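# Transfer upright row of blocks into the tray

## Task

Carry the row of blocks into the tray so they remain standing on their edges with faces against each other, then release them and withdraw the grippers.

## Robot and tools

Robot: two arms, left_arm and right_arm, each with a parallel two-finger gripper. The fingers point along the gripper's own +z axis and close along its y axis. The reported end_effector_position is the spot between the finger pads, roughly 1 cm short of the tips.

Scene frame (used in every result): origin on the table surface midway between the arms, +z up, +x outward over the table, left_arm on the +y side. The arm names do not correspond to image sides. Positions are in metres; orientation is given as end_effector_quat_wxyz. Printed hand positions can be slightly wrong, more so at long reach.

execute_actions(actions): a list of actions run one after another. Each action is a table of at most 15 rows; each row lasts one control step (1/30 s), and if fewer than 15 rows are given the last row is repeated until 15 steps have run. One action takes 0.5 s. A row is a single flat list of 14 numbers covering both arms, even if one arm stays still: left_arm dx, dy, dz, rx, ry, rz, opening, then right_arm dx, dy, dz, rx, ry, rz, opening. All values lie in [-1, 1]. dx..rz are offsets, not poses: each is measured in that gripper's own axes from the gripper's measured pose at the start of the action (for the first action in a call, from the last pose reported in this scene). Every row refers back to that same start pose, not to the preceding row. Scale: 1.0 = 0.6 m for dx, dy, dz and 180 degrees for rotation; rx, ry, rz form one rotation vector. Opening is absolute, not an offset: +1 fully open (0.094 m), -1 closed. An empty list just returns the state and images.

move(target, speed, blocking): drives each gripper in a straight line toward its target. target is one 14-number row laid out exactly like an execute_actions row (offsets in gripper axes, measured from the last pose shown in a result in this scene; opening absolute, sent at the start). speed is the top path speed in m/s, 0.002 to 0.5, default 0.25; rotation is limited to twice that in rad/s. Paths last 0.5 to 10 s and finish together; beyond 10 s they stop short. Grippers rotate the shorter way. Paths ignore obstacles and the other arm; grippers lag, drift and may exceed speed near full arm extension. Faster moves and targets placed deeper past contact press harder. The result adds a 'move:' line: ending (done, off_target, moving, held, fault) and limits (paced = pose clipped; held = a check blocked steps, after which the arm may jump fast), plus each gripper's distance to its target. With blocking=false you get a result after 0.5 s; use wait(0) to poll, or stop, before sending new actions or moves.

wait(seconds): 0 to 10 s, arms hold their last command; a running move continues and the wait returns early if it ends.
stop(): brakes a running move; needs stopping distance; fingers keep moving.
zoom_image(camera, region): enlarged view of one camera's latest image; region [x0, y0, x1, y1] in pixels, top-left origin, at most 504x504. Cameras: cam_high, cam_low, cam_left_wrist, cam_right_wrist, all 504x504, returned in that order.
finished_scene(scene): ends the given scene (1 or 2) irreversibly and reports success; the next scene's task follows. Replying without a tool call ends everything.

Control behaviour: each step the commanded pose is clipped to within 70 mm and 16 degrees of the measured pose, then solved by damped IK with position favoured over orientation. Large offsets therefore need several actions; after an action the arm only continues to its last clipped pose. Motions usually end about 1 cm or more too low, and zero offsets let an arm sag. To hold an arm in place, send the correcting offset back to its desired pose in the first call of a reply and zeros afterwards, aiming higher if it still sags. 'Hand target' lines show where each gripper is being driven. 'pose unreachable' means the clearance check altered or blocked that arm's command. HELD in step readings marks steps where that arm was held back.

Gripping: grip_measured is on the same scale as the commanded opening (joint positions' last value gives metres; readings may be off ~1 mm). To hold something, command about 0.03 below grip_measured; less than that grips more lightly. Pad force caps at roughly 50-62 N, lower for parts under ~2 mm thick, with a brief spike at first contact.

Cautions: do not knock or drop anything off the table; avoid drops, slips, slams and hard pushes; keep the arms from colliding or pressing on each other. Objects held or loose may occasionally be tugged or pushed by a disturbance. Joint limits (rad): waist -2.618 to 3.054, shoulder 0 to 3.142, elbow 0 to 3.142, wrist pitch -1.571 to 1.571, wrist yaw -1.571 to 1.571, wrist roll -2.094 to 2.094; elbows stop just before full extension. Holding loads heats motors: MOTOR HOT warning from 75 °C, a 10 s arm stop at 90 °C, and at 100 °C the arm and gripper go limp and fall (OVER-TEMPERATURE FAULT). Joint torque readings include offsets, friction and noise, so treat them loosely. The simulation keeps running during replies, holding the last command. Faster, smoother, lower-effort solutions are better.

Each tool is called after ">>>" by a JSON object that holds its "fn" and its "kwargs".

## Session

>>> {"fn": "execute_actions", "kwargs": {"actions": []}}

Scene clock: 0.00 s.
left_arm: end_effector_position=(+0.1715, +0.5412, +0.2342) grip_measured=+1.000 end_effector_quat_wxyz=(+0.088, -0.430, +0.819, +0.370) | right_arm: end_effector_position=(+0.6793, -0.2294, +0.2874) grip_measured=+1.000 end_effector_quat_wxyz=(+0.404, +0.567, +0.484, +0.530)
Joint positions: left_arm=[ 0.646  1.377  1.336 -1.219 -0.729 -0.267  0.094] | right_arm=[0.345 2.149 1.812 0.224 0.099 1.794 0.094]
Joint velocities: left_arm=[ 0.002 -0.012 -0.002 -0.037 -0.022  0.007  0.   ] | right_arm=[-0.027 -0.017  0.002 -0.022  0.007 -0.037  0.   ]
Joint torques (N m, as the arm reports them, + toward a larger angle): no reading
Motor temperatures (°C, as the motors report them): left_arm=[27 34 30 27 29 27] | right_arm=[30 32 34 27 28 28]
Hand target (left_arm): +0.171, +0.543, +0.243; +0.100, -0.435, +0.811, +0.379
Hand target (right_arm): +0.678, -0.230, +0.301; +0.412, +0.559, +0.480, +0.536

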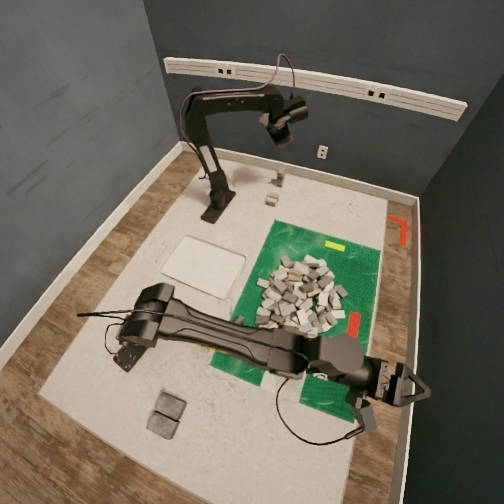

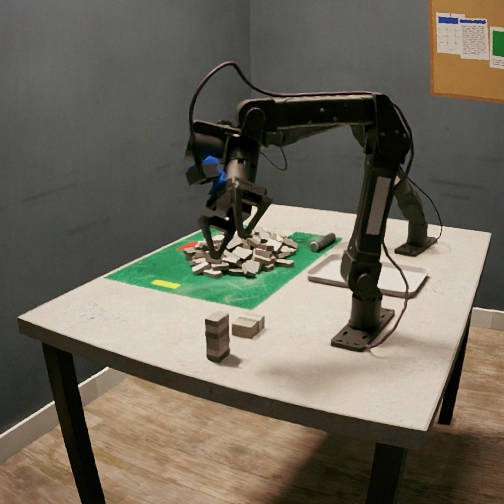

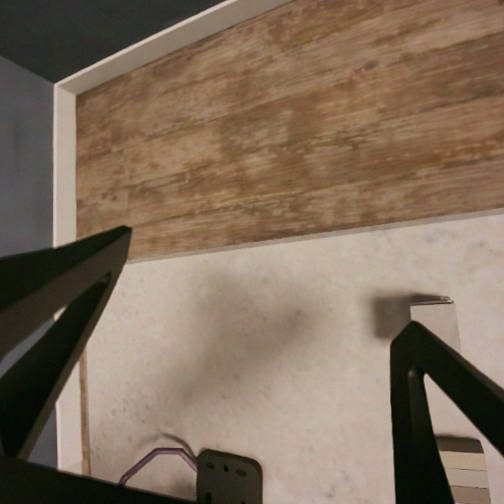

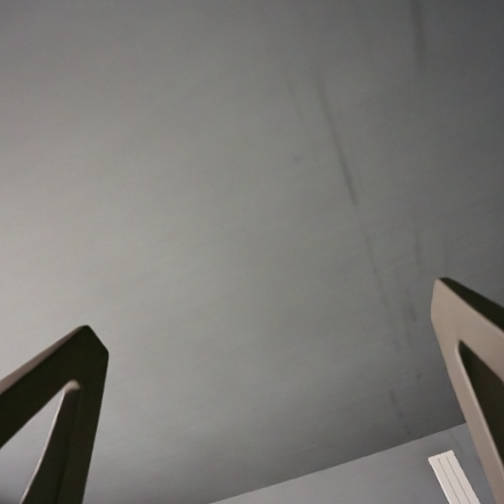

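>>> {"fn": "move", "kwargs": {"target": [0.191,-0.225,-0.048,0.251,0.060,0.291,1, 0,0,-0.5,0,0,0,1], "speed": 0.3}}

Scene clock: 12.60 s.
left_arm: end_effector_position=(+0.2081, +0.4051, +0.1331) grip_measured=+1.000 end_effector_quat_wxyz=(+0.001, -0.013, +1.000, +0.007) | right_arm: end_effector_position=(+0.3857, -0.2509, +0.3240) grip_measured=+1.000 end_effector_quat_wxyz=(+0.403, +0.566, +0.483, +0.533)
Joint positions: left_arm=[ 0.572  1.422  1.189 -1.33  -0.012  0.48   0.094] | right_arm=[0.467 0.974 0.788 0.076 0.218 1.812 0.094]
Joint velocities: left_arm=[ 0.002 -0.017 -0.007  0.022  0.066 -0.051  0.   ] | right_arm=[-0.017 -0.007 -0.002 -0.051  0.066 -0.095  0.   ]
Joint torques (N m, as the arm reports them, + toward a larger angle): left_arm=[-0.71 -3.94  5.26  0.33  0.08  0.08] | right_arm=[ 0.55 -3.9   6.32  1.8   0.1   0.01]
Motor temperatures (°C, as the motors report them): left_arm=[27 36 32 27 29 27] | right_arm=[30 41 37 31 28 28]
Hand target (left_arm): +0.206, +0.399, +0.130; -0.006, -0.004, +1.000, -0.003
Hand target (right_arm): +0.382, -0.251, +0.322; +0.404, +0.567, +0.484, +0.530
Off the commanded pose (left_arm): 0.006 m, 2 deg.
Off the commanded pose (right_arm): 0.007 m, 0 deg.
move: done

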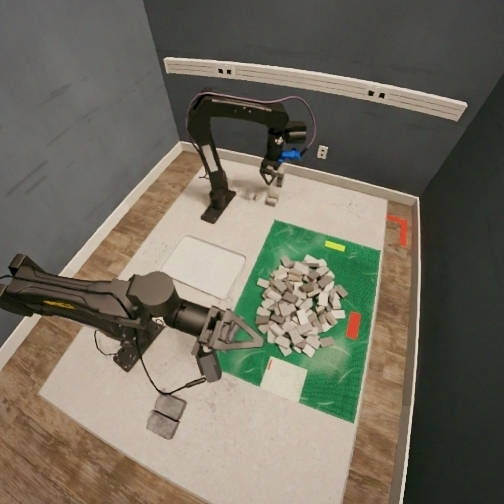

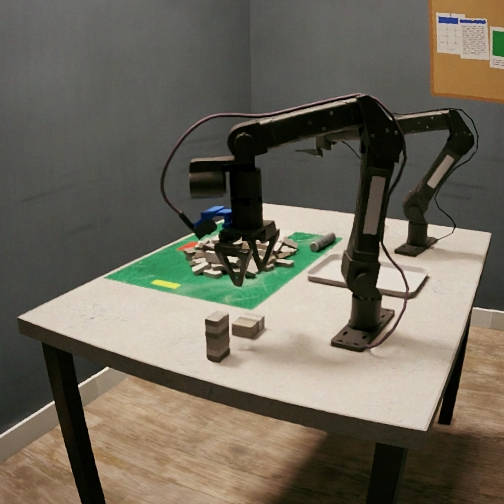

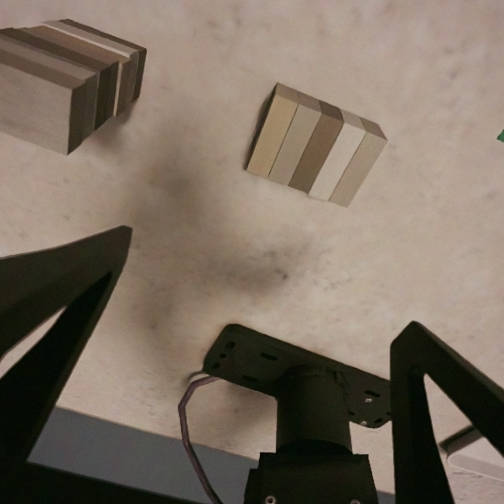

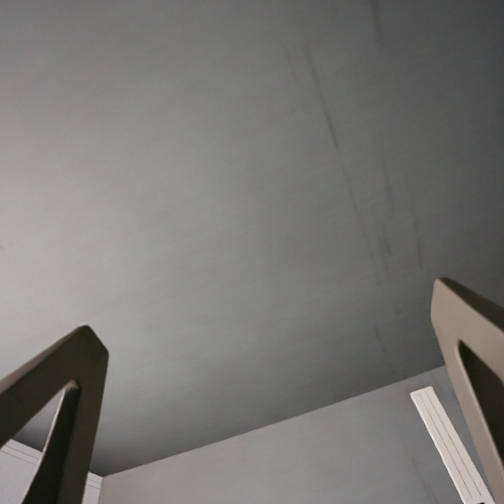

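>>> {"fn": "move", "kwargs": {"target": [0,-0.032,0.147,0,0,-0.009,1, 0,0.005,0,0,0,0,1], "speed": 0.15}}

Scene clock: 25.23 s.
left_arm: end_effector_position=(+0.2066, +0.3890, +0.0480) grip_measured=+1.000 end_effector_quat_wxyz=(+0.001, -0.029, +1.000, +0.006) | right_arm: end_effector_position=(+0.3857, -0.2511, +0.3237) grip_measured=+1.000 end_effector_quat_wxyz=(+0.403, +0.567, +0.482, +0.533)
Joint positions: left_arm=[ 0.514  1.445  0.864 -0.984 -0.011  0.39   0.094] | right_arm=[0.467 0.974 0.788 0.075 0.219 1.813 0.094]
Joint velocities: left_arm=[-0.002 -0.002 -0.022  0.037  0.037 -0.007  0.   ] | right_arm=[-0.012 -0.017  0.002  0.007 -0.037 -0.007  0.   ]
Joint torques (N m, as the arm reports them, + toward a larger angle): left_arm=[-0.72 -3.84  5.06  0.47 -0.01 -0.08] | right_arm=[-0.4  -2.5   8.05  1.87 -0.07  0.04]
Motor temperatures (°C, as the motors report them): left_arm=[27 36 32 27 29 27] | right_arm=[30 36 38 32 28 28]
Hand target (left_arm): +0.207, +0.386, +0.045; +0.001, -0.027, +1.000, +0.006
Hand target (right_arm): +0.386, -0.252, +0.327; +0.403, +0.566, +0.483, +0.533
Off the commanded pose (left_arm): 0.004 m, 0 deg.
Off the commanded pose (right_arm): 0.003 m, 0 deg.
move: done

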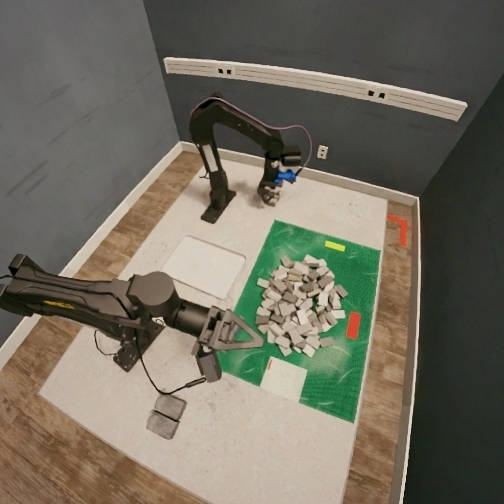

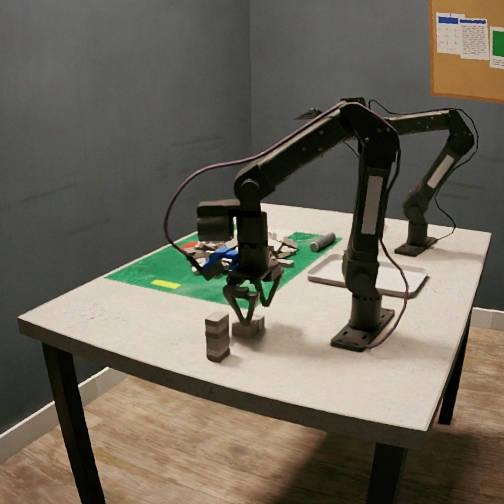

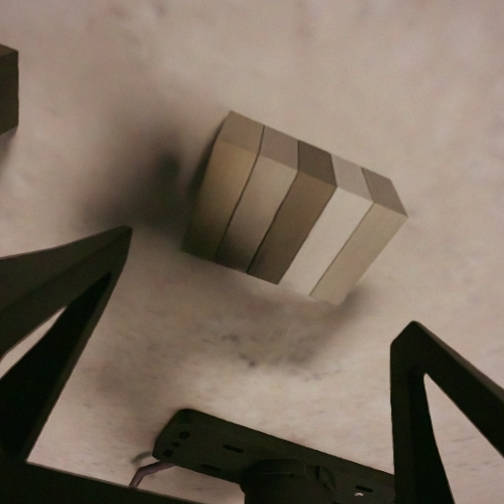

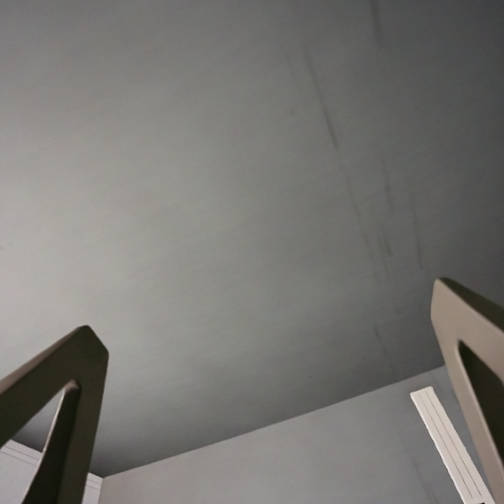

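>>> {"fn": "move", "kwargs": {"target": [-0.010,-0.002,0.061,0,0,0,0.75, 0,0.005,0,0,0,0,1], "speed": 0.06}}

Scene clock: 32.87 s.
left_arm: end_effector_position=(+0.2126, +0.3919, +0.0150) grip_measured=+0.753 end_effector_quat_wxyz=(+0.002, -0.031, +0.999, +0.007) | right_arm: end_effector_position=(+0.3857, -0.2511, +0.3235) grip_measured=+1.000 end_effector_quat_wxyz=(+0.403, +0.567, +0.482, +0.533)
Joint positions: left_arm=[ 0.514  1.526  0.795 -0.831 -0.011  0.385  0.082] | right_arm=[0.467 0.974 0.788 0.074 0.219 1.814 0.094]
Joint velocities: left_arm=[ 0.002 -0.002  0.002  0.066 -0.007 -0.037  0.001] | right_arm=[ 0.012  0.007  0.017  0.007 -0.022 -0.037  0.   ]
Joint torques (N m, as the arm reports them, + toward a larger angle): left_arm=[-0.84 -4.14  4.57  0.5  -0.01 -0.08] | right_arm=[-0.48 -2.27  7.95  1.81  0.01  0.01]
Motor temperatures (°C, as the motors report them): left_arm=[27 36 32 27 29 27] | right_arm=[30 35 39 33 28 28]
Hand target (left_arm): +0.212, +0.388, +0.011; +0.001, -0.029, +1.000, +0.006
Hand target (right_arm): +0.386, -0.252, +0.327; +0.403, +0.567, +0.482, +0.533
Off the commanded pose (left_arm): 0.005 m, 0 deg.
Off the commanded pose (right_arm): 0.003 m, 0 deg.
move: done

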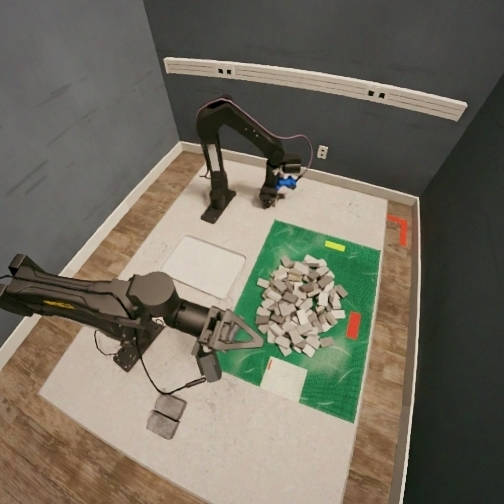

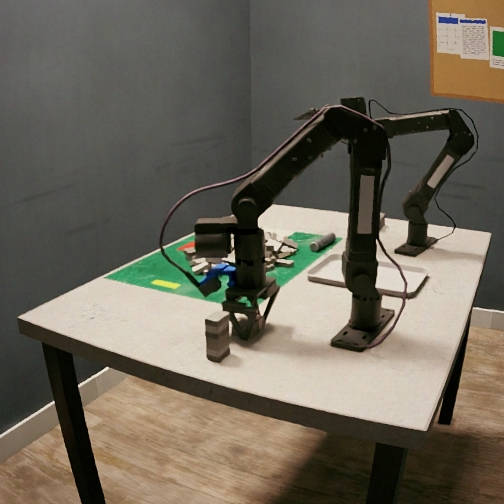

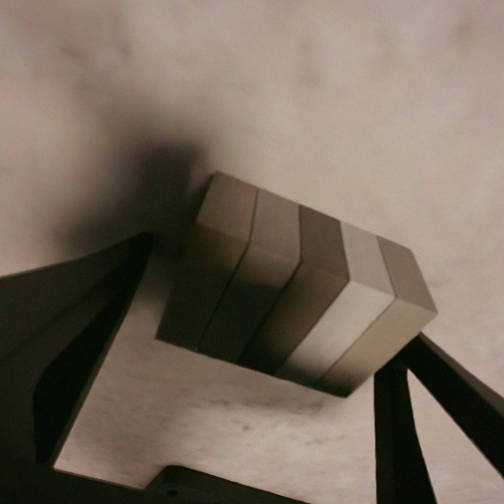

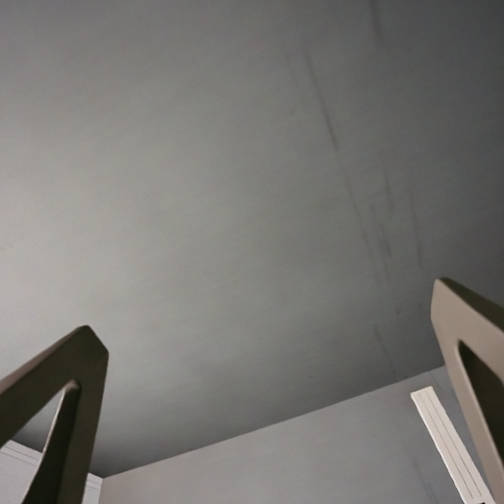

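>>> {"fn": "execute_actions", "kwargs": {"actions": [[[0,-0.008,0.009,0,0,0,0.68, 0,0.005,0,0,0,0,1],[0,-0.008,0.009,0,0,0,0.62, 0,0.005,0,0,0,0,1],[0,-0.008,0.009,0,0,0,0.56, 0,0.005,0,0,0,0,1],[0,-0.008,0.009,0,0,0,0.52, 0,0.005,0,0,0,0,1],[0,-0.008,0.009,0,0,0,0.48, 0,0.005,0,0,0,0,1],[0,-0.008,0.009,0,0,0,0.45, 0,0.005,0,0,0,0,1],[0,-0.008,0.009,0,0,0,0.42, 0,0.005,0,0,0,0,1],[0,-0.008,0.009,0,0,0,0.40, 0,0.005,0,0,0,0,1],[0,-0.008,0.009,0,0,0,0.38, 0,0.005,0,0,0,0,1],[0,-0.008,0.009,0,0,0,0.36, 0,0.005,0,0,0,0,1],[0,-0.008,0.009,0,0,0,0.35, 0,0.005,0,0,0,0,1],[0,-0.008,0.009,0,0,0,0.34, 0,0.005,0,0,0,0,1],[0,-0.008,0.009,0,0,0,0.33, 0,0.005,0,0,0,0,1],[0,-0.008,0.009,0,0,0,0.32, 0,0.005,0,0,0,0,1],[0,-0.008,0.009,0,0,0,0.31, 0,0.005,0,0,0,0,1]],[[0,0,0,0,0,0,0.30, 0,0.005,0,0,0,0,1],[0,0,0,0,0,0,0.29, 0,0.005,0,0,0,0,1],[0,0,0,0,0,0,0.28, 0,0.005,0,0,0,0,1],[0,0,0,0,0,0,0.27, 0,0.005,0,0,0,0,1],[0,0,0,0,0,0,0.26, 0,0.005,0,0,0,0,1],[0,0,0,0,0,0,0.25, 0,0.005,0,0,0,0,1],[0,0,0,0,0,0,0.24, 0,0.005,0,0,0,0,1],[0,0,0,0,0,0,0.23, 0,0.005,0,0,0,0,1],[0,0,0,0,0,0,0.22, 0,0.005,0,0,0,0,1],[0,0,0,0,0,0,0.21, 0,0.005,0,0,0,0,1],[0,0,0,0,0,0,0.20, 0,0.005,0,0,0,0,1]]]}}

Scene clock: 44.17 s.
left_arm: end_effector_position=(+0.2158, +0.3917, +0.0150) grip_measured=+0.250 end_effector_quat_wxyz=(+0.006, -0.033, +0.999, +0.010) | right_arm: end_effector_position=(+0.3856, -0.2511, +0.3230) grip_measured=+1.000 end_effector_quat_wxyz=(+0.402, +0.568, +0.482, +0.532)
Joint positions: left_arm=[ 0.505  1.526  0.795 -0.819 -0.014  0.373  0.059] | right_arm=[0.467 0.974 0.788 0.072 0.219 1.816 0.094]
Joint velocities: left_arm=[ 0.007  0.007 -0.017 -0.081  0.022  0.007  0.001] | right_arm=[-0.007 -0.002  0.007  0.022  0.022 -0.066  0.   ]
Joint torques (N m, as the arm reports them, + toward a larger angle): left_arm=[ 0.04 -4.38  5.66  0.4   0.    0.  ] | right_arm=[-0.19 -2.2   8.01  1.8  -0.03  0.03]
Motor temperatures (°C, as the motors report them): left_arm=[27 36 32 27 29 27] | right_arm=[30 34 41 34 28 28]
Hand target (left_arm): +0.216, +0.391, +0.015; +0.007, -0.033, +0.999, +0.009
Hand target (right_arm): +0.386, -0.252, +0.326; +0.402, +0.568, +0.482, +0.532
Off the commanded pose (left_arm): 0.000 m, 0 deg.
Off the commanded pose (right_arm): 0.003 m, 0 deg.
Step readings (end_effector_position; steps 1 to 15: 1st action; 16 to 30: 2nd action):
0: left_arm (+0.2129, +0.3920, +0.0150) | right_arm (+0.3857, -0.2511, +0.3235)
1: left_arm (+0.2131, +0.3919, +0.0150) | right_arm (+0.3857, -0.2511, +0.3234)
2: left_arm (+0.2136, +0.3917, +0.0150) | right_arm (+0.3857, -0.2511, +0.3234)
4: left_arm (+0.2148, +0.3911, +0.0150) | right_arm (+0.3857, -0.2511, +0.3233)
8: left_arm (+0.2156, +0.3910, +0.0150) | right_arm (+0.3857, -0.2511, +0.3233)
15: left_arm (+0.2159, +0.3914, +0.0150) | right_arm (+0.3857, -0.2511, +0.3233)
16: left_arm (+0.2158, +0.3916, +0.0150) | right_arm (+0.3857, -0.2511, +0.3232)
17: left_arm (+0.2158, +0.3916, +0.0150) | right_arm (+0.3857, -0.2511, +0.3232)
19: left_arm (+0.2158, +0.3917, +0.0150) | right_arm (+0.3856, -0.2511, +0.3231)
23: left_arm (+0.2158, +0.3917, +0.0150) | right_arm (+0.3856, -0.2511, +0.3231)
30: end_effector_position above

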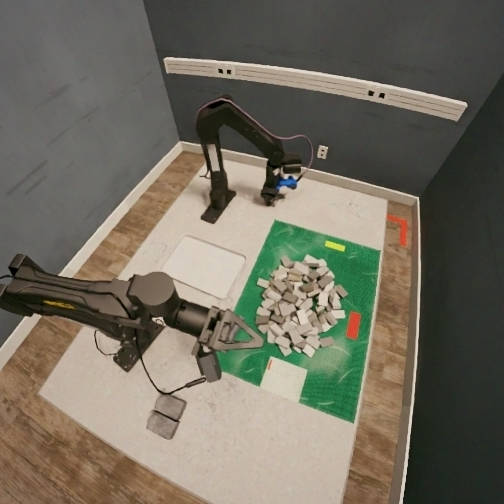

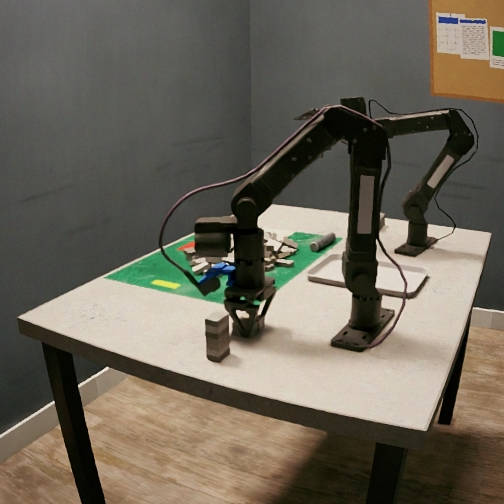

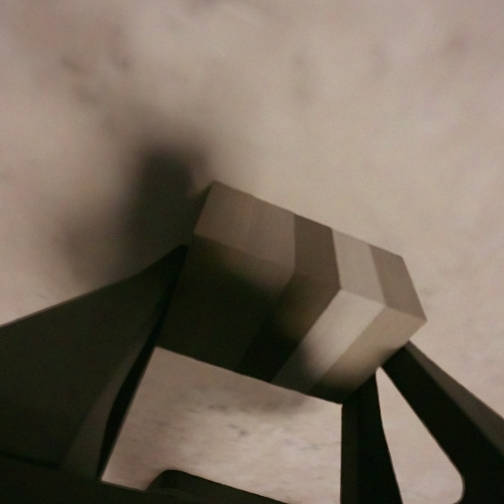

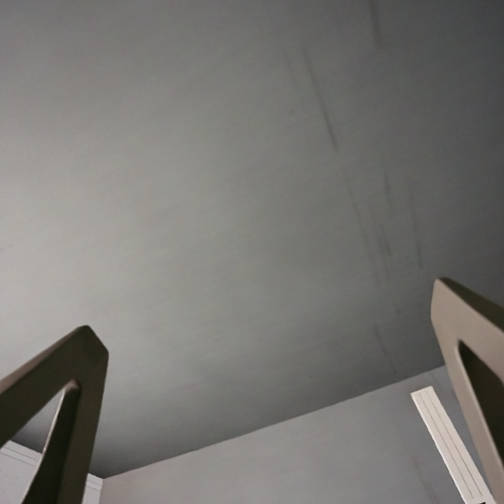

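>>> {"fn": "move", "kwargs": {"target": [0,0,-0.10,0,0,0,0.21, -0.06,0.02,0,0,0,0,1], "speed": 0.08}}

Scene clock: 48.43 s.
left_arm: end_effector_position=(+0.2024, +0.3854, +0.0557) grip_measured=+0.250 end_effector_quat_wxyz=(-0.026, -0.033, +0.999, -0.004) | right_arm: end_effector_position=(+0.3920, -0.2869, +0.3197) grip_measured=+1.000 end_effector_quat_wxyz=(+0.396, +0.574, +0.482, +0.530)
Joint positions: left_arm=[ 0.505  1.469  0.917 -1.069 -0.014  0.373  0.059] | right_arm=[0.28  0.974 0.788 0.061 0.034 1.806 0.094]
Joint velocities: left_arm=[-0.002 -0.012  0.002 -0.095  0.022 -0.081  0.001] | right_arm=[-0.002 -0.002 -0.007 -0.022 -0.081  0.007  0.   ]
Joint torques (N m, as the arm reports them, + toward a larger angle): left_arm=[-0.32 -6.67  9.62  0.19 -0.01 -0.05] | right_arm=[-0.73 -3.85  7.68  1.85 -0.08 -0.14]
Motor temperatures (°C, as the motors report them): left_arm=[27 36 32 27 29 27] | right_arm=[30 34 41 34 28 28]
Hand target (left_arm): +0.215, +0.390, +0.075; +0.007, -0.033, +0.999, +0.010
Hand target (right_arm): +0.389, -0.288, +0.327; +0.402, +0.568, +0.483, +0.532
Off the commanded pose (left_arm): 0.024 m, 4 deg.
Off the commanded pose (right_arm): 0.008 m, 1 deg.
move: off_target (left_arm)

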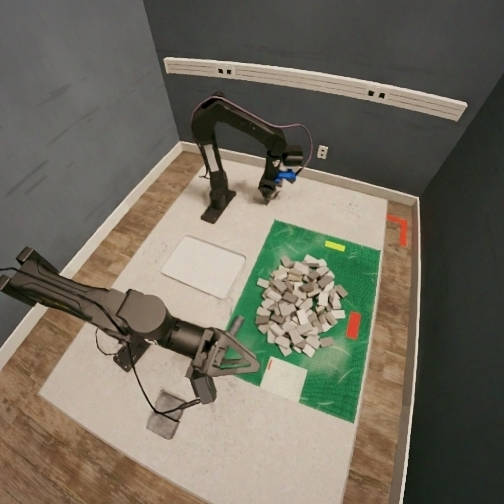

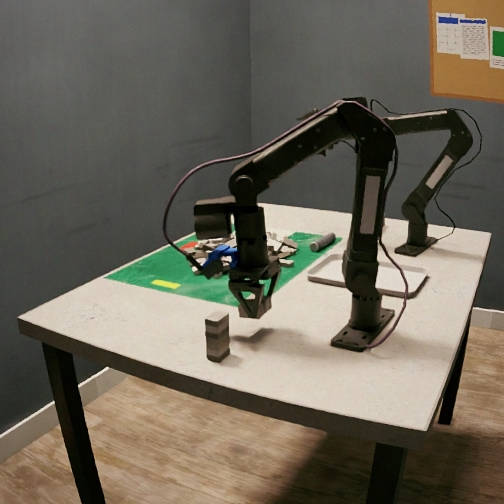

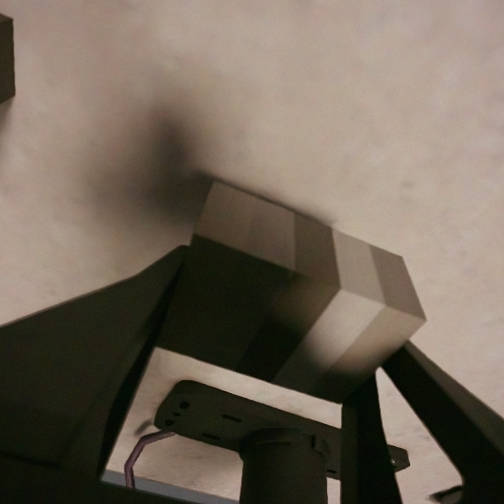

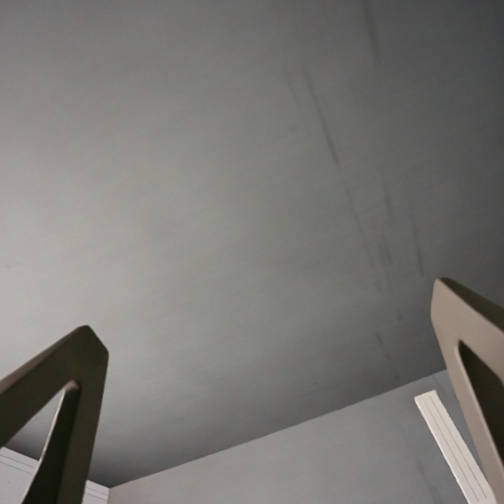

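>>> {"fn": "move", "kwargs": {"target": [0.150,-0.635,-0.014,-0.003,-0.024,0.021,0.21, -0.08,0.03,0,0,0,0,1], "speed": 0.16}}

Scene clock: 58.73 s.
left_arm: end_effector_position=(+0.1211, +0.0041, +0.0607) grip_measured=+0.250 end_effector_quat_wxyz=(-0.017, +0.002, +1.000, +0.000) | right_arm: end_effector_position=(+0.3951, -0.3358, +0.3157) grip_measured=+1.000 end_effector_quat_wxyz=(+0.390, +0.582, +0.481, +0.527)
Joint positions: left_arm=[-1.1    1.756  1.239 -1.067  0.031 -1.161  0.059] | right_arm=[ 0.031  0.996  0.798  0.053 -0.211  1.784  0.094]
Joint velocities: left_arm=[-0.002 -0.002 -0.002 -0.007 -0.051 -0.022  0.   ] | right_arm=[-0.007  0.017 -0.007 -0.022 -0.081 -0.037  0.   ]
Joint torques (N m, as the arm reports them, + toward a larger angle): left_arm=[-0.28 -7.62  9.75  0.21 -0.17 -0.08] | right_arm=[-0.67 -2.35  8.88  1.84 -0.13 -0.12]
Motor temperatures (°C, as the motors report them): left_arm=[27 38 35 27 29 27] | right_arm=[30 34 42 35 28 28]
Hand target (left_arm): +0.127, -0.006, +0.077; +0.000, +0.000, +1.000, -0.018
Hand target (right_arm): +0.396, -0.337, +0.326; +0.397, +0.574, +0.483, +0.529
Off the commanded pose (left_arm): 0.020 m, 3 deg.
Off the commanded pose (right_arm): 0.011 m, 1 deg.
move: off_target (left_arm, right_arm)

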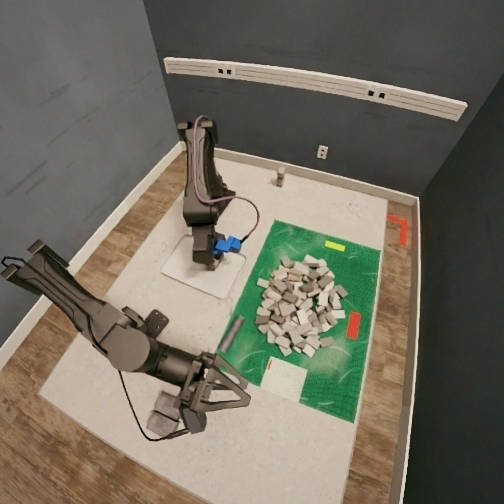

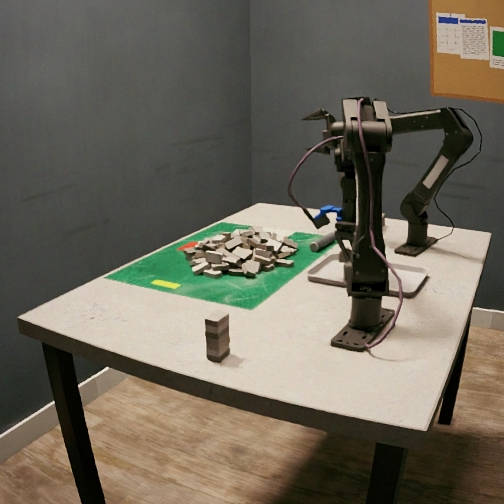

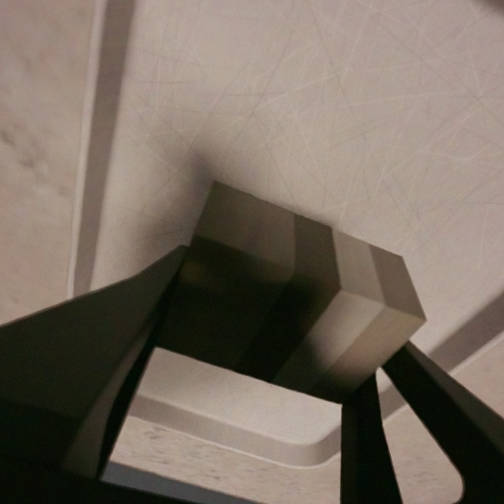

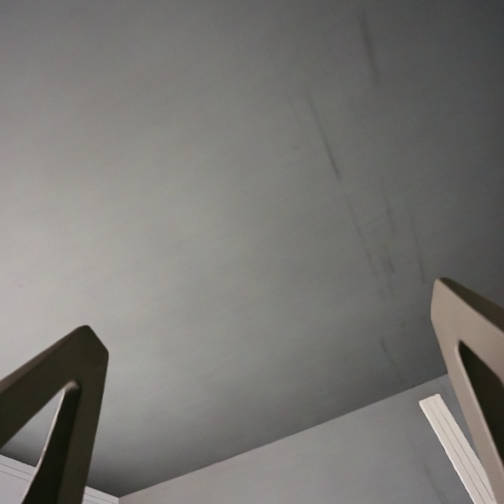

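>>> {"fn": "move", "kwargs": {"target": [-0.006,-0.006,0.052,-0.004,-0.021,0,0.21, 0,0.017,0,0,0,0,1], "speed": 0.05}}

Scene clock: 62.83 s.
left_arm: end_effector_position=(+0.1222, +0.0016, +0.0247) grip_measured=+0.250 end_effector_quat_wxyz=(+0.002, +0.001, +1.000, +0.010) | right_arm: end_effector_position=(+0.3952, -0.3365, +0.3164) grip_measured=+1.000 end_effector_quat_wxyz=(+0.386, +0.586, +0.483, +0.524)
Joint positions: left_arm=[-1.124  1.814  1.159 -0.932 -0.011 -1.188  0.059] | right_arm=[ 0.028  1.     0.815  0.027 -0.213  1.784  0.094]
Joint velocities: left_arm=[-0.002  0.002 -0.017  0.051 -0.022 -0.081 -0.   ] | right_arm=[ 0.012 -0.012  0.012  0.051 -0.022 -0.037  0.   ]
Joint torques (N m, as the arm reports them, + toward a larger angle): left_arm=[-0.68 -7.96  5.57  0.35 -0.25 -0.08] | right_arm=[-0.71 -2.24  9.11  1.85 -0.15 -0.04]
Motor temperatures (°C, as the motors report them): left_arm=[27 39 35 27 29 27] | right_arm=[30 34 42 35 28 28]
Hand target (left_arm): +0.123, +0.001, +0.029; +0.015, +0.002, +1.000, +0.006
Hand target (right_arm): +0.396, -0.338, +0.325; +0.390, +0.582, +0.481, +0.527
Off the commanded pose (left_arm): 0.005 m, 2 deg.
Off the commanded pose (right_arm): 0.009 m, 1 deg.
move: done

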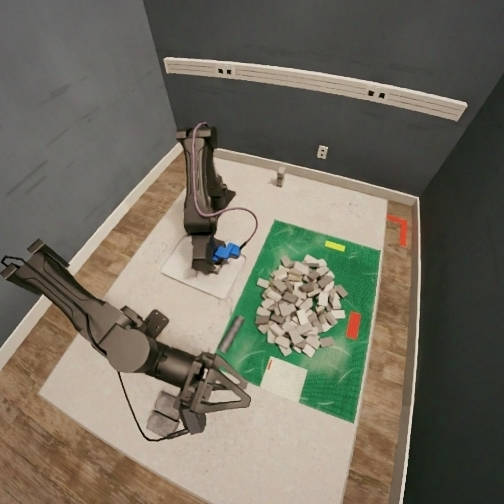

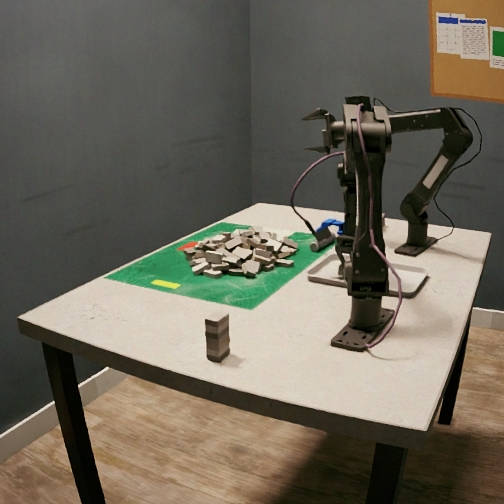

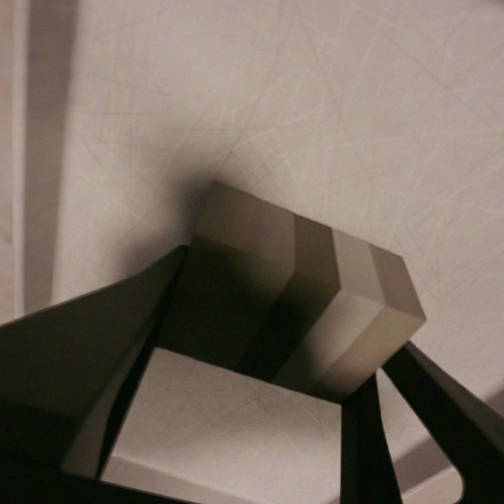

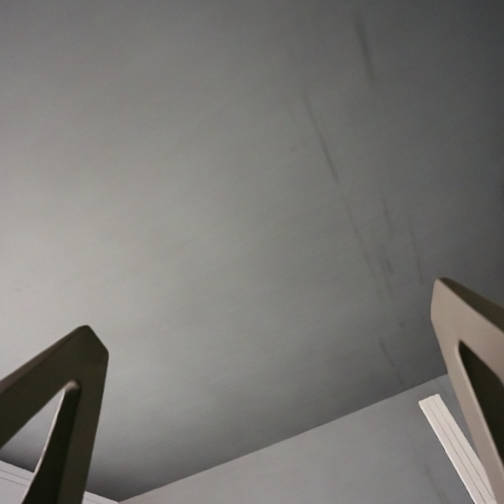

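>>> {"fn": "move", "kwargs": {"target": [0,0,0.018,0.002,-0.009,0,0.21, 0,0.013,0,0,0,0,1], "speed": 0.015}}

Scene clock: 65.90 s.
left_arm: end_effector_position=(+0.1228, -0.0002, +0.0178) grip_measured=+0.250 end_effector_quat_wxyz=(+0.002, +0.000, +1.000, +0.009) | right_arm: end_effector_position=(+0.3945, -0.3364, +0.3124) grip_measured=+1.000 end_effector_quat_wxyz=(+0.381, +0.591, +0.485, +0.520)
Joint positions: left_arm=[-1.124  1.832  1.151 -0.906 -0.01  -1.19   0.059] | right_arm=[ 0.028  1.     0.815  0.01  -0.213  1.785  0.094]
Joint velocities: left_arm=[ 0.007 -0.017 -0.002  0.037  0.051 -0.007 -0.001] | right_arm=[ 0.002  0.002 -0.002 -0.022 -0.022 -0.022  0.   ]
Joint torques (N m, as the arm reports them, + toward a larger angle): left_arm=[-0.87 -7.86  2.96  0.65 -0.27 -0.12] | right_arm=[-0.79 -1.89  9.5   1.83 -0.14 -0.01]
Motor temperatures (°C, as the motors report them): left_arm=[27 39 35 27 29 27] | right_arm=[30 34 43 35 28 28]
Hand target (left_arm): +0.122, +0.002, +0.014; +0.015, +0.001, +1.000, +0.007
Hand target (right_arm): +0.396, -0.338, +0.324; +0.386, +0.586, +0.483, +0.524
Off the commanded pose (left_arm): 0.004 m, 2 deg.
Off the commanded pose (right_arm): 0.012 m, 1 deg.
move: off_target (right_arm)

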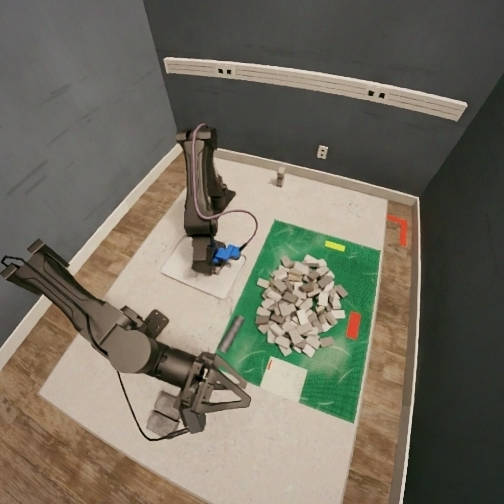

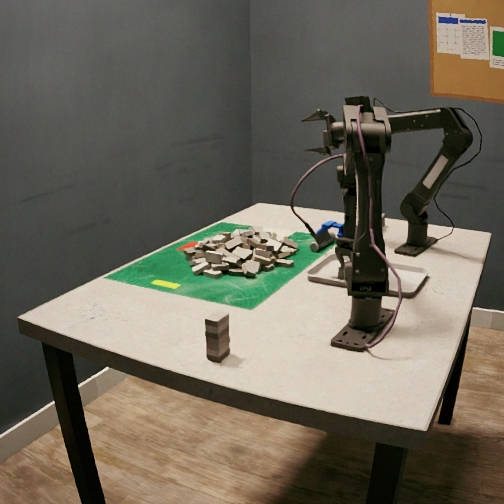

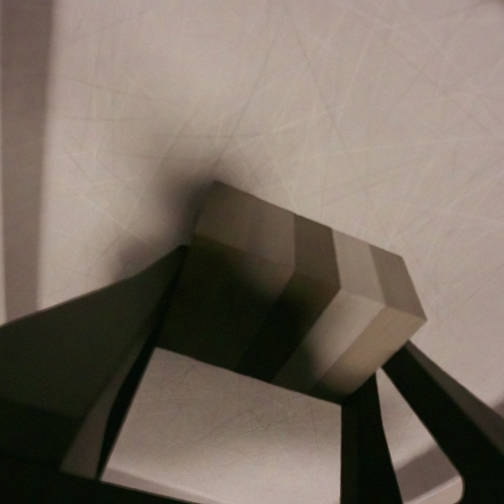

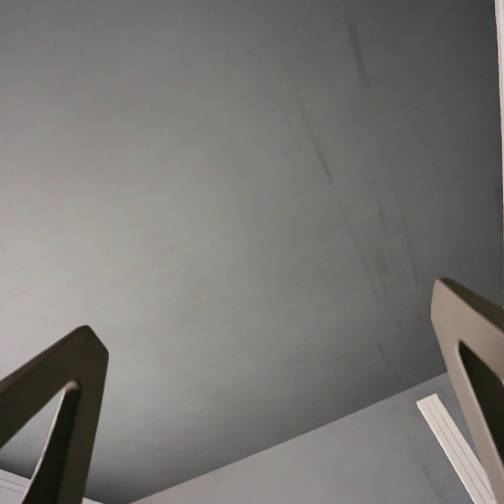

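>>> {"fn": "execute_actions", "kwargs": {"actions": [[[0,0,0.002,0,0,0,0.225, 0,0.005,0,0,0,0,1],[0,0,0.002,0,0,0,0.235, 0,0.005,0,0,0,0,1],[0,0,0.002,0,0,0,0.245, 0,0.005,0,0,0,0,1],[0,0,0.002,0,0,0,0.255, 0,0.005,0,0,0,0,1],[0,0,0.002,0,0,0,0.265, 0,0.005,0,0,0,0,1],[0,0,0.002,0,0,0,0.275, 0,0.005,0,0,0,0,1],[0,0,0.002,0,0,0,0.29, 0,0.005,0,0,0,0,1],[0,0,0.002,0,0,0,0.31, 0,0.005,0,0,0,0,1],[0,0,0.002,0,0,0,0.34, 0,0.005,0,0,0,0,1],[0,0,0.002,0,0,0,0.38, 0,0.005,0,0,0,0,1],[0,0,0.002,0,0,0,0.43, 0,0.005,0,0,0,0,1],[0,0,0.002,0,0,0,0.5, 0,0.005,0,0,0,0,1],[0,0,0.002,0,0,0,0.57, 0,0.005,0,0,0,0,1],[0,0,0.002,0,0,0,0.64, 0,0.005,0,0,0,0,1],[0,0,0.002,0,0,0,0.7, 0,0.005,0,0,0,0,1]]]}}

>>> {"fn": "move", "kwargs": {"target": [0,0,-0.11,0,0,0,0.85, 0,0,0,0,0,0,1], "speed": 0.1}}

>>> {"fn": "move", "kwargs": {"target": [-0.12,0.3,-0.13,0,0,0,1, 0,0,0,0,0,0,1], "speed": 0.25}}

Scene clock: 73.27 s.
left_arm: end_effector_position=(+0.1225, +0.0000, +0.0175) grip_measured=+0.668 end_effector_quat_wxyz=(+0.001, +0.000, +1.000, +0.010) | right_arm: end_effector_position=(+0.3944, -0.3364, +0.3118) grip_measured=+1.000 end_effector_quat_wxyz=(+0.380, +0.592, +0.485, +0.519)
Joint positions: left_arm=[-1.124  1.833  1.151 -0.907 -0.01  -1.19   0.078] | right_arm=[ 0.028  1.     0.815  0.008 -0.213  1.786  0.094]
Joint velocities: left_arm=[ 0.007 -0.007 -0.002 -0.037 -0.095 -0.037  0.059] | right_arm=[-0.007 -0.007 -0.007  0.007  0.081 -0.037  0.   ]
Joint torques (N m, as the arm reports them, + toward a larger angle): left_arm=[ 0.05 -6.73  5.46  0.43 -0.02  0.01] | right_arm=[-0.16 -2.25  8.07  1.79 -0.05  0.02]
Motor temperatures (°C, as the motors report them): left_arm=[27 41 34 27 29 27] | right_arm=[30 33 44 35 28 28]
Hand target (left_arm): +0.123, -0.000, +0.017; +0.002, +0.000, +1.000, +0.009
Hand target (right_arm): +0.395, -0.337, +0.315; +0.381, +0.591, +0.485, +0.520
Off the commanded pose (left_arm): 0.001 m, 0 deg.
Off the commanded pose (right_arm): 0.004 m, 0 deg.
Step readings (end_effector_position):
0: left_arm (+0.1228, -0.0002, +0.0178) | right_arm (+0.3945, -0.3364, +0.3122)
1: left_arm (+0.1227, -0.0002, +0.0178) | right_arm (+0.3945, -0.3364, +0.3121)
2: left_arm (+0.1227, -0.0002, +0.0178) | right_arm (+0.3945, -0.3364, +0.3121)
4: left_arm (+0.1227, -0.0002, +0.0178) | right_arm (+0.3944, -0.3364, +0.3119)
8: left_arm (+0.1226, -0.0001, +0.0175) | right_arm (+0.3944, -0.3364, +0.3118)
15: end_effector_position above

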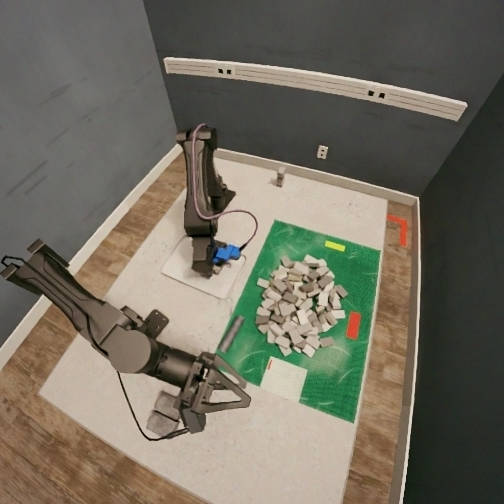

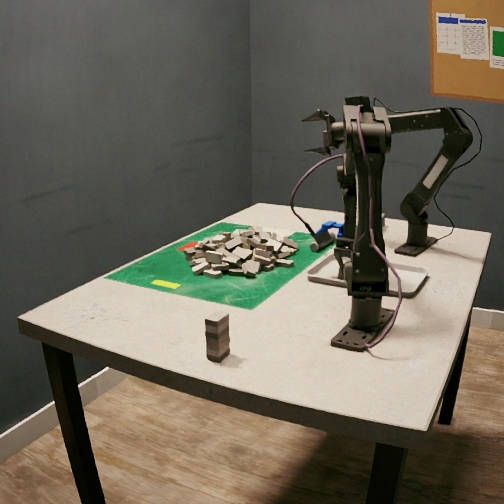

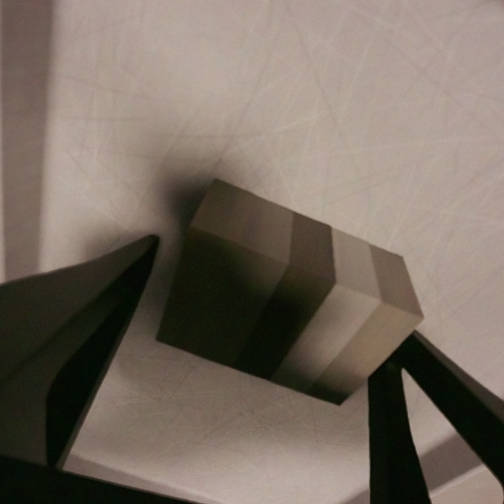

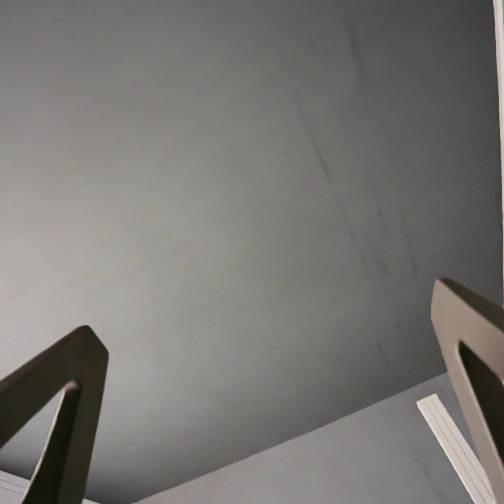

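Scene clock: 74.50 s.
left_arm: end_effector_position=(+0.1202, +0.0057, +0.0684) grip_measured=+0.847 end_effector_quat_wxyz=(-0.007, +0.000, +1.000, +0.030) | right_arm: end_effector_position=(+0.3944, -0.3364, +0.3118) grip_measured=+1.000 end_effector_quat_wxyz=(+0.380, +0.592, +0.485, +0.520)
Joint positions: left_arm=[-1.124  1.785  1.303 -1.15  -0.01  -1.19   0.087] | right_arm=[ 0.028  1.     0.815  0.008 -0.213  1.787  0.094]
Joint velocities: left_arm=[-0.022  0.002 -0.022 -0.007 -0.066 -0.007  0.001] | right_arm=[-0.012 -0.002 -0.012 -0.037  0.066 -0.007  0.   ]
Joint torques (N m, as the arm reports them, + toward a larger angle): left_arm=[-0.18 -8.34  8.66  0.16 -0.02 -0.04] | right_arm=[ 0.09 -2.58  7.29  1.9  -0.01 -0.05]
Motor temperatures (°C, as the motors report them): left_arm=[27 41 34 27 29 27] | right_arm=[30 33 44 35 28 28]
Hand target (left_arm): +0.122, -0.002, +0.083; +0.001, +0.000, +1.000, +0.010
Hand target (right_arm): +0.394, -0.336, +0.312; +0.380, +0.592, +0.485, +0.519
Off the commanded pose (left_arm): 0.017 m, 2 deg.
Off the commanded pose (right_arm): 0.000 m, 0 deg.
move: off_target (left_arm)

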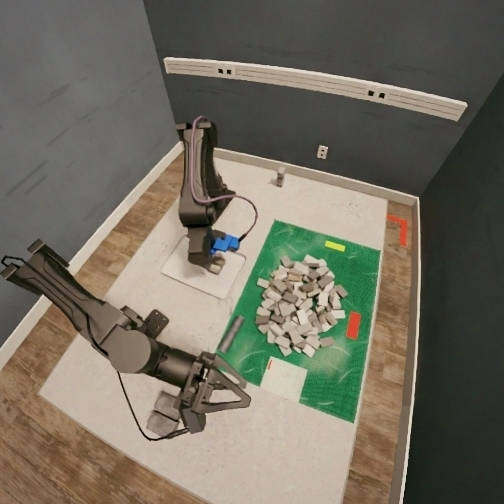

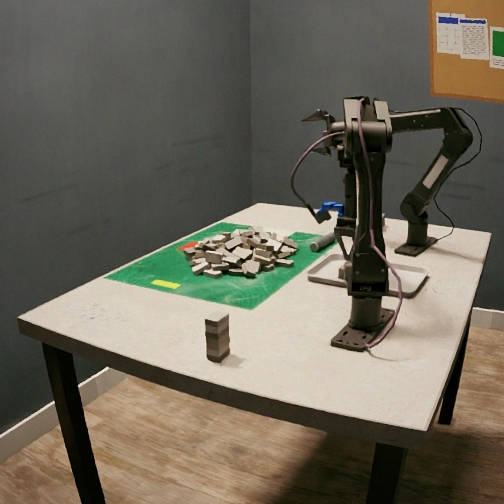

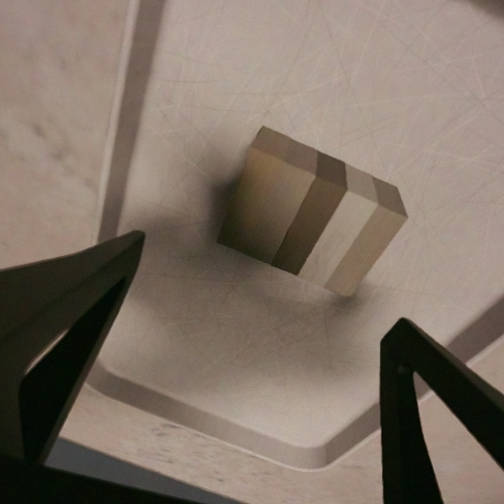

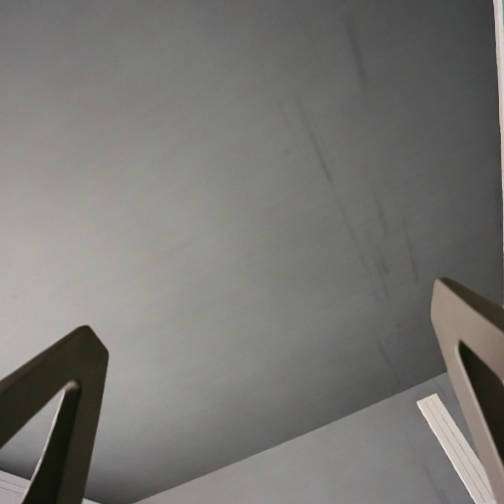

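Scene clock: 76.07 s.
left_arm: end_effector_position=(+0.1920, +0.1795, +0.1460) grip_measured=+1.000 end_effector_quat_wxyz=(-0.022, +0.001, +0.999, +0.045) | right_arm: end_effector_position=(+0.3944, -0.3364, +0.3118) grip_measured=+1.000 end_effector_quat_wxyz=(+0.379, +0.593, +0.484, +0.520)
Joint positions: left_arm=[-0.506  1.443  1.254 -1.467 -0.051 -0.574  0.094] | right_arm=[ 0.028  1.     0.815  0.008 -0.213  1.788  0.094]
Joint velocities: left_arm=[-0.022 -0.007 -0.002 -0.007  0.007  0.11   0.   ] | right_arm=[-0.007  0.002 -0.002 -0.007 -0.037 -0.037  0.   ]
Joint torques (N m, as the arm reports them, + toward a larger angle): left_arm=[ 0.65 -5.63  8.98  0.15 -0.14  0.07] | right_arm=[ 0.19 -2.77  7.03  1.88  0.01  0.  ]
Motor temperatures (°C, as the motors report them): left_arm=[27 41 34 27 29 27] | right_arm=[30 33 44 35 28 28]
Hand target (left_arm): +0.198, +0.179, +0.160; +0.001, -0.000, +0.999, +0.035
Hand target (right_arm): +0.394, -0.336, +0.312; +0.380, +0.592, +0.485, +0.520
Off the commanded pose (left_arm): 0.010 m, 2 deg.
Off the commanded pose (right_arm): 0.000 m, 0 deg.
move: done

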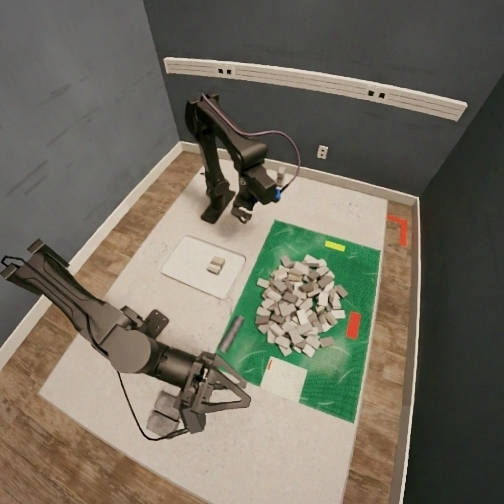

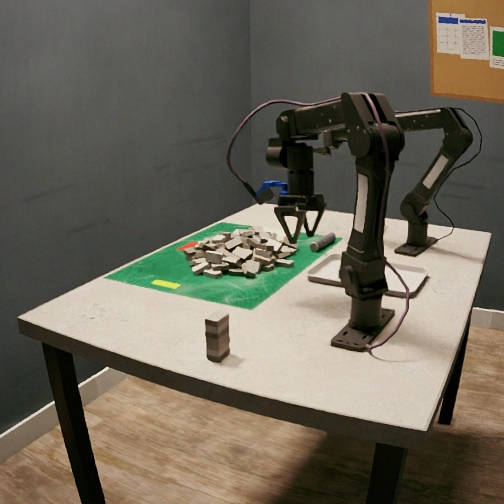

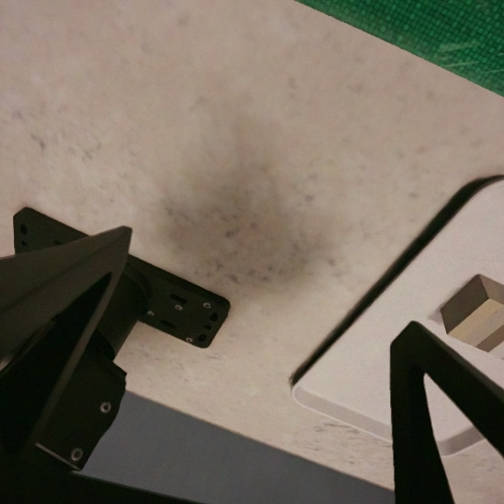

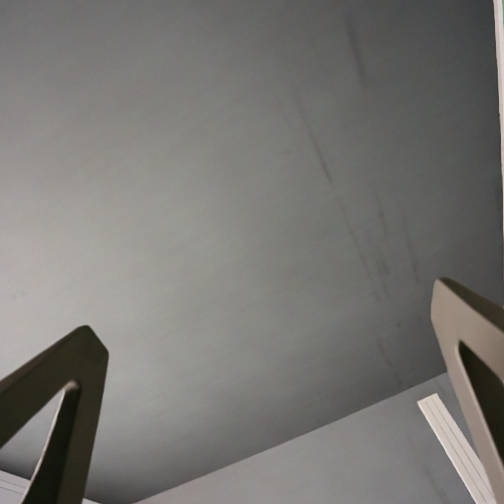

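>>> {"fn": "finished_scene", "kwargs": {"scene": 2}}

The scene is finished: the task was done.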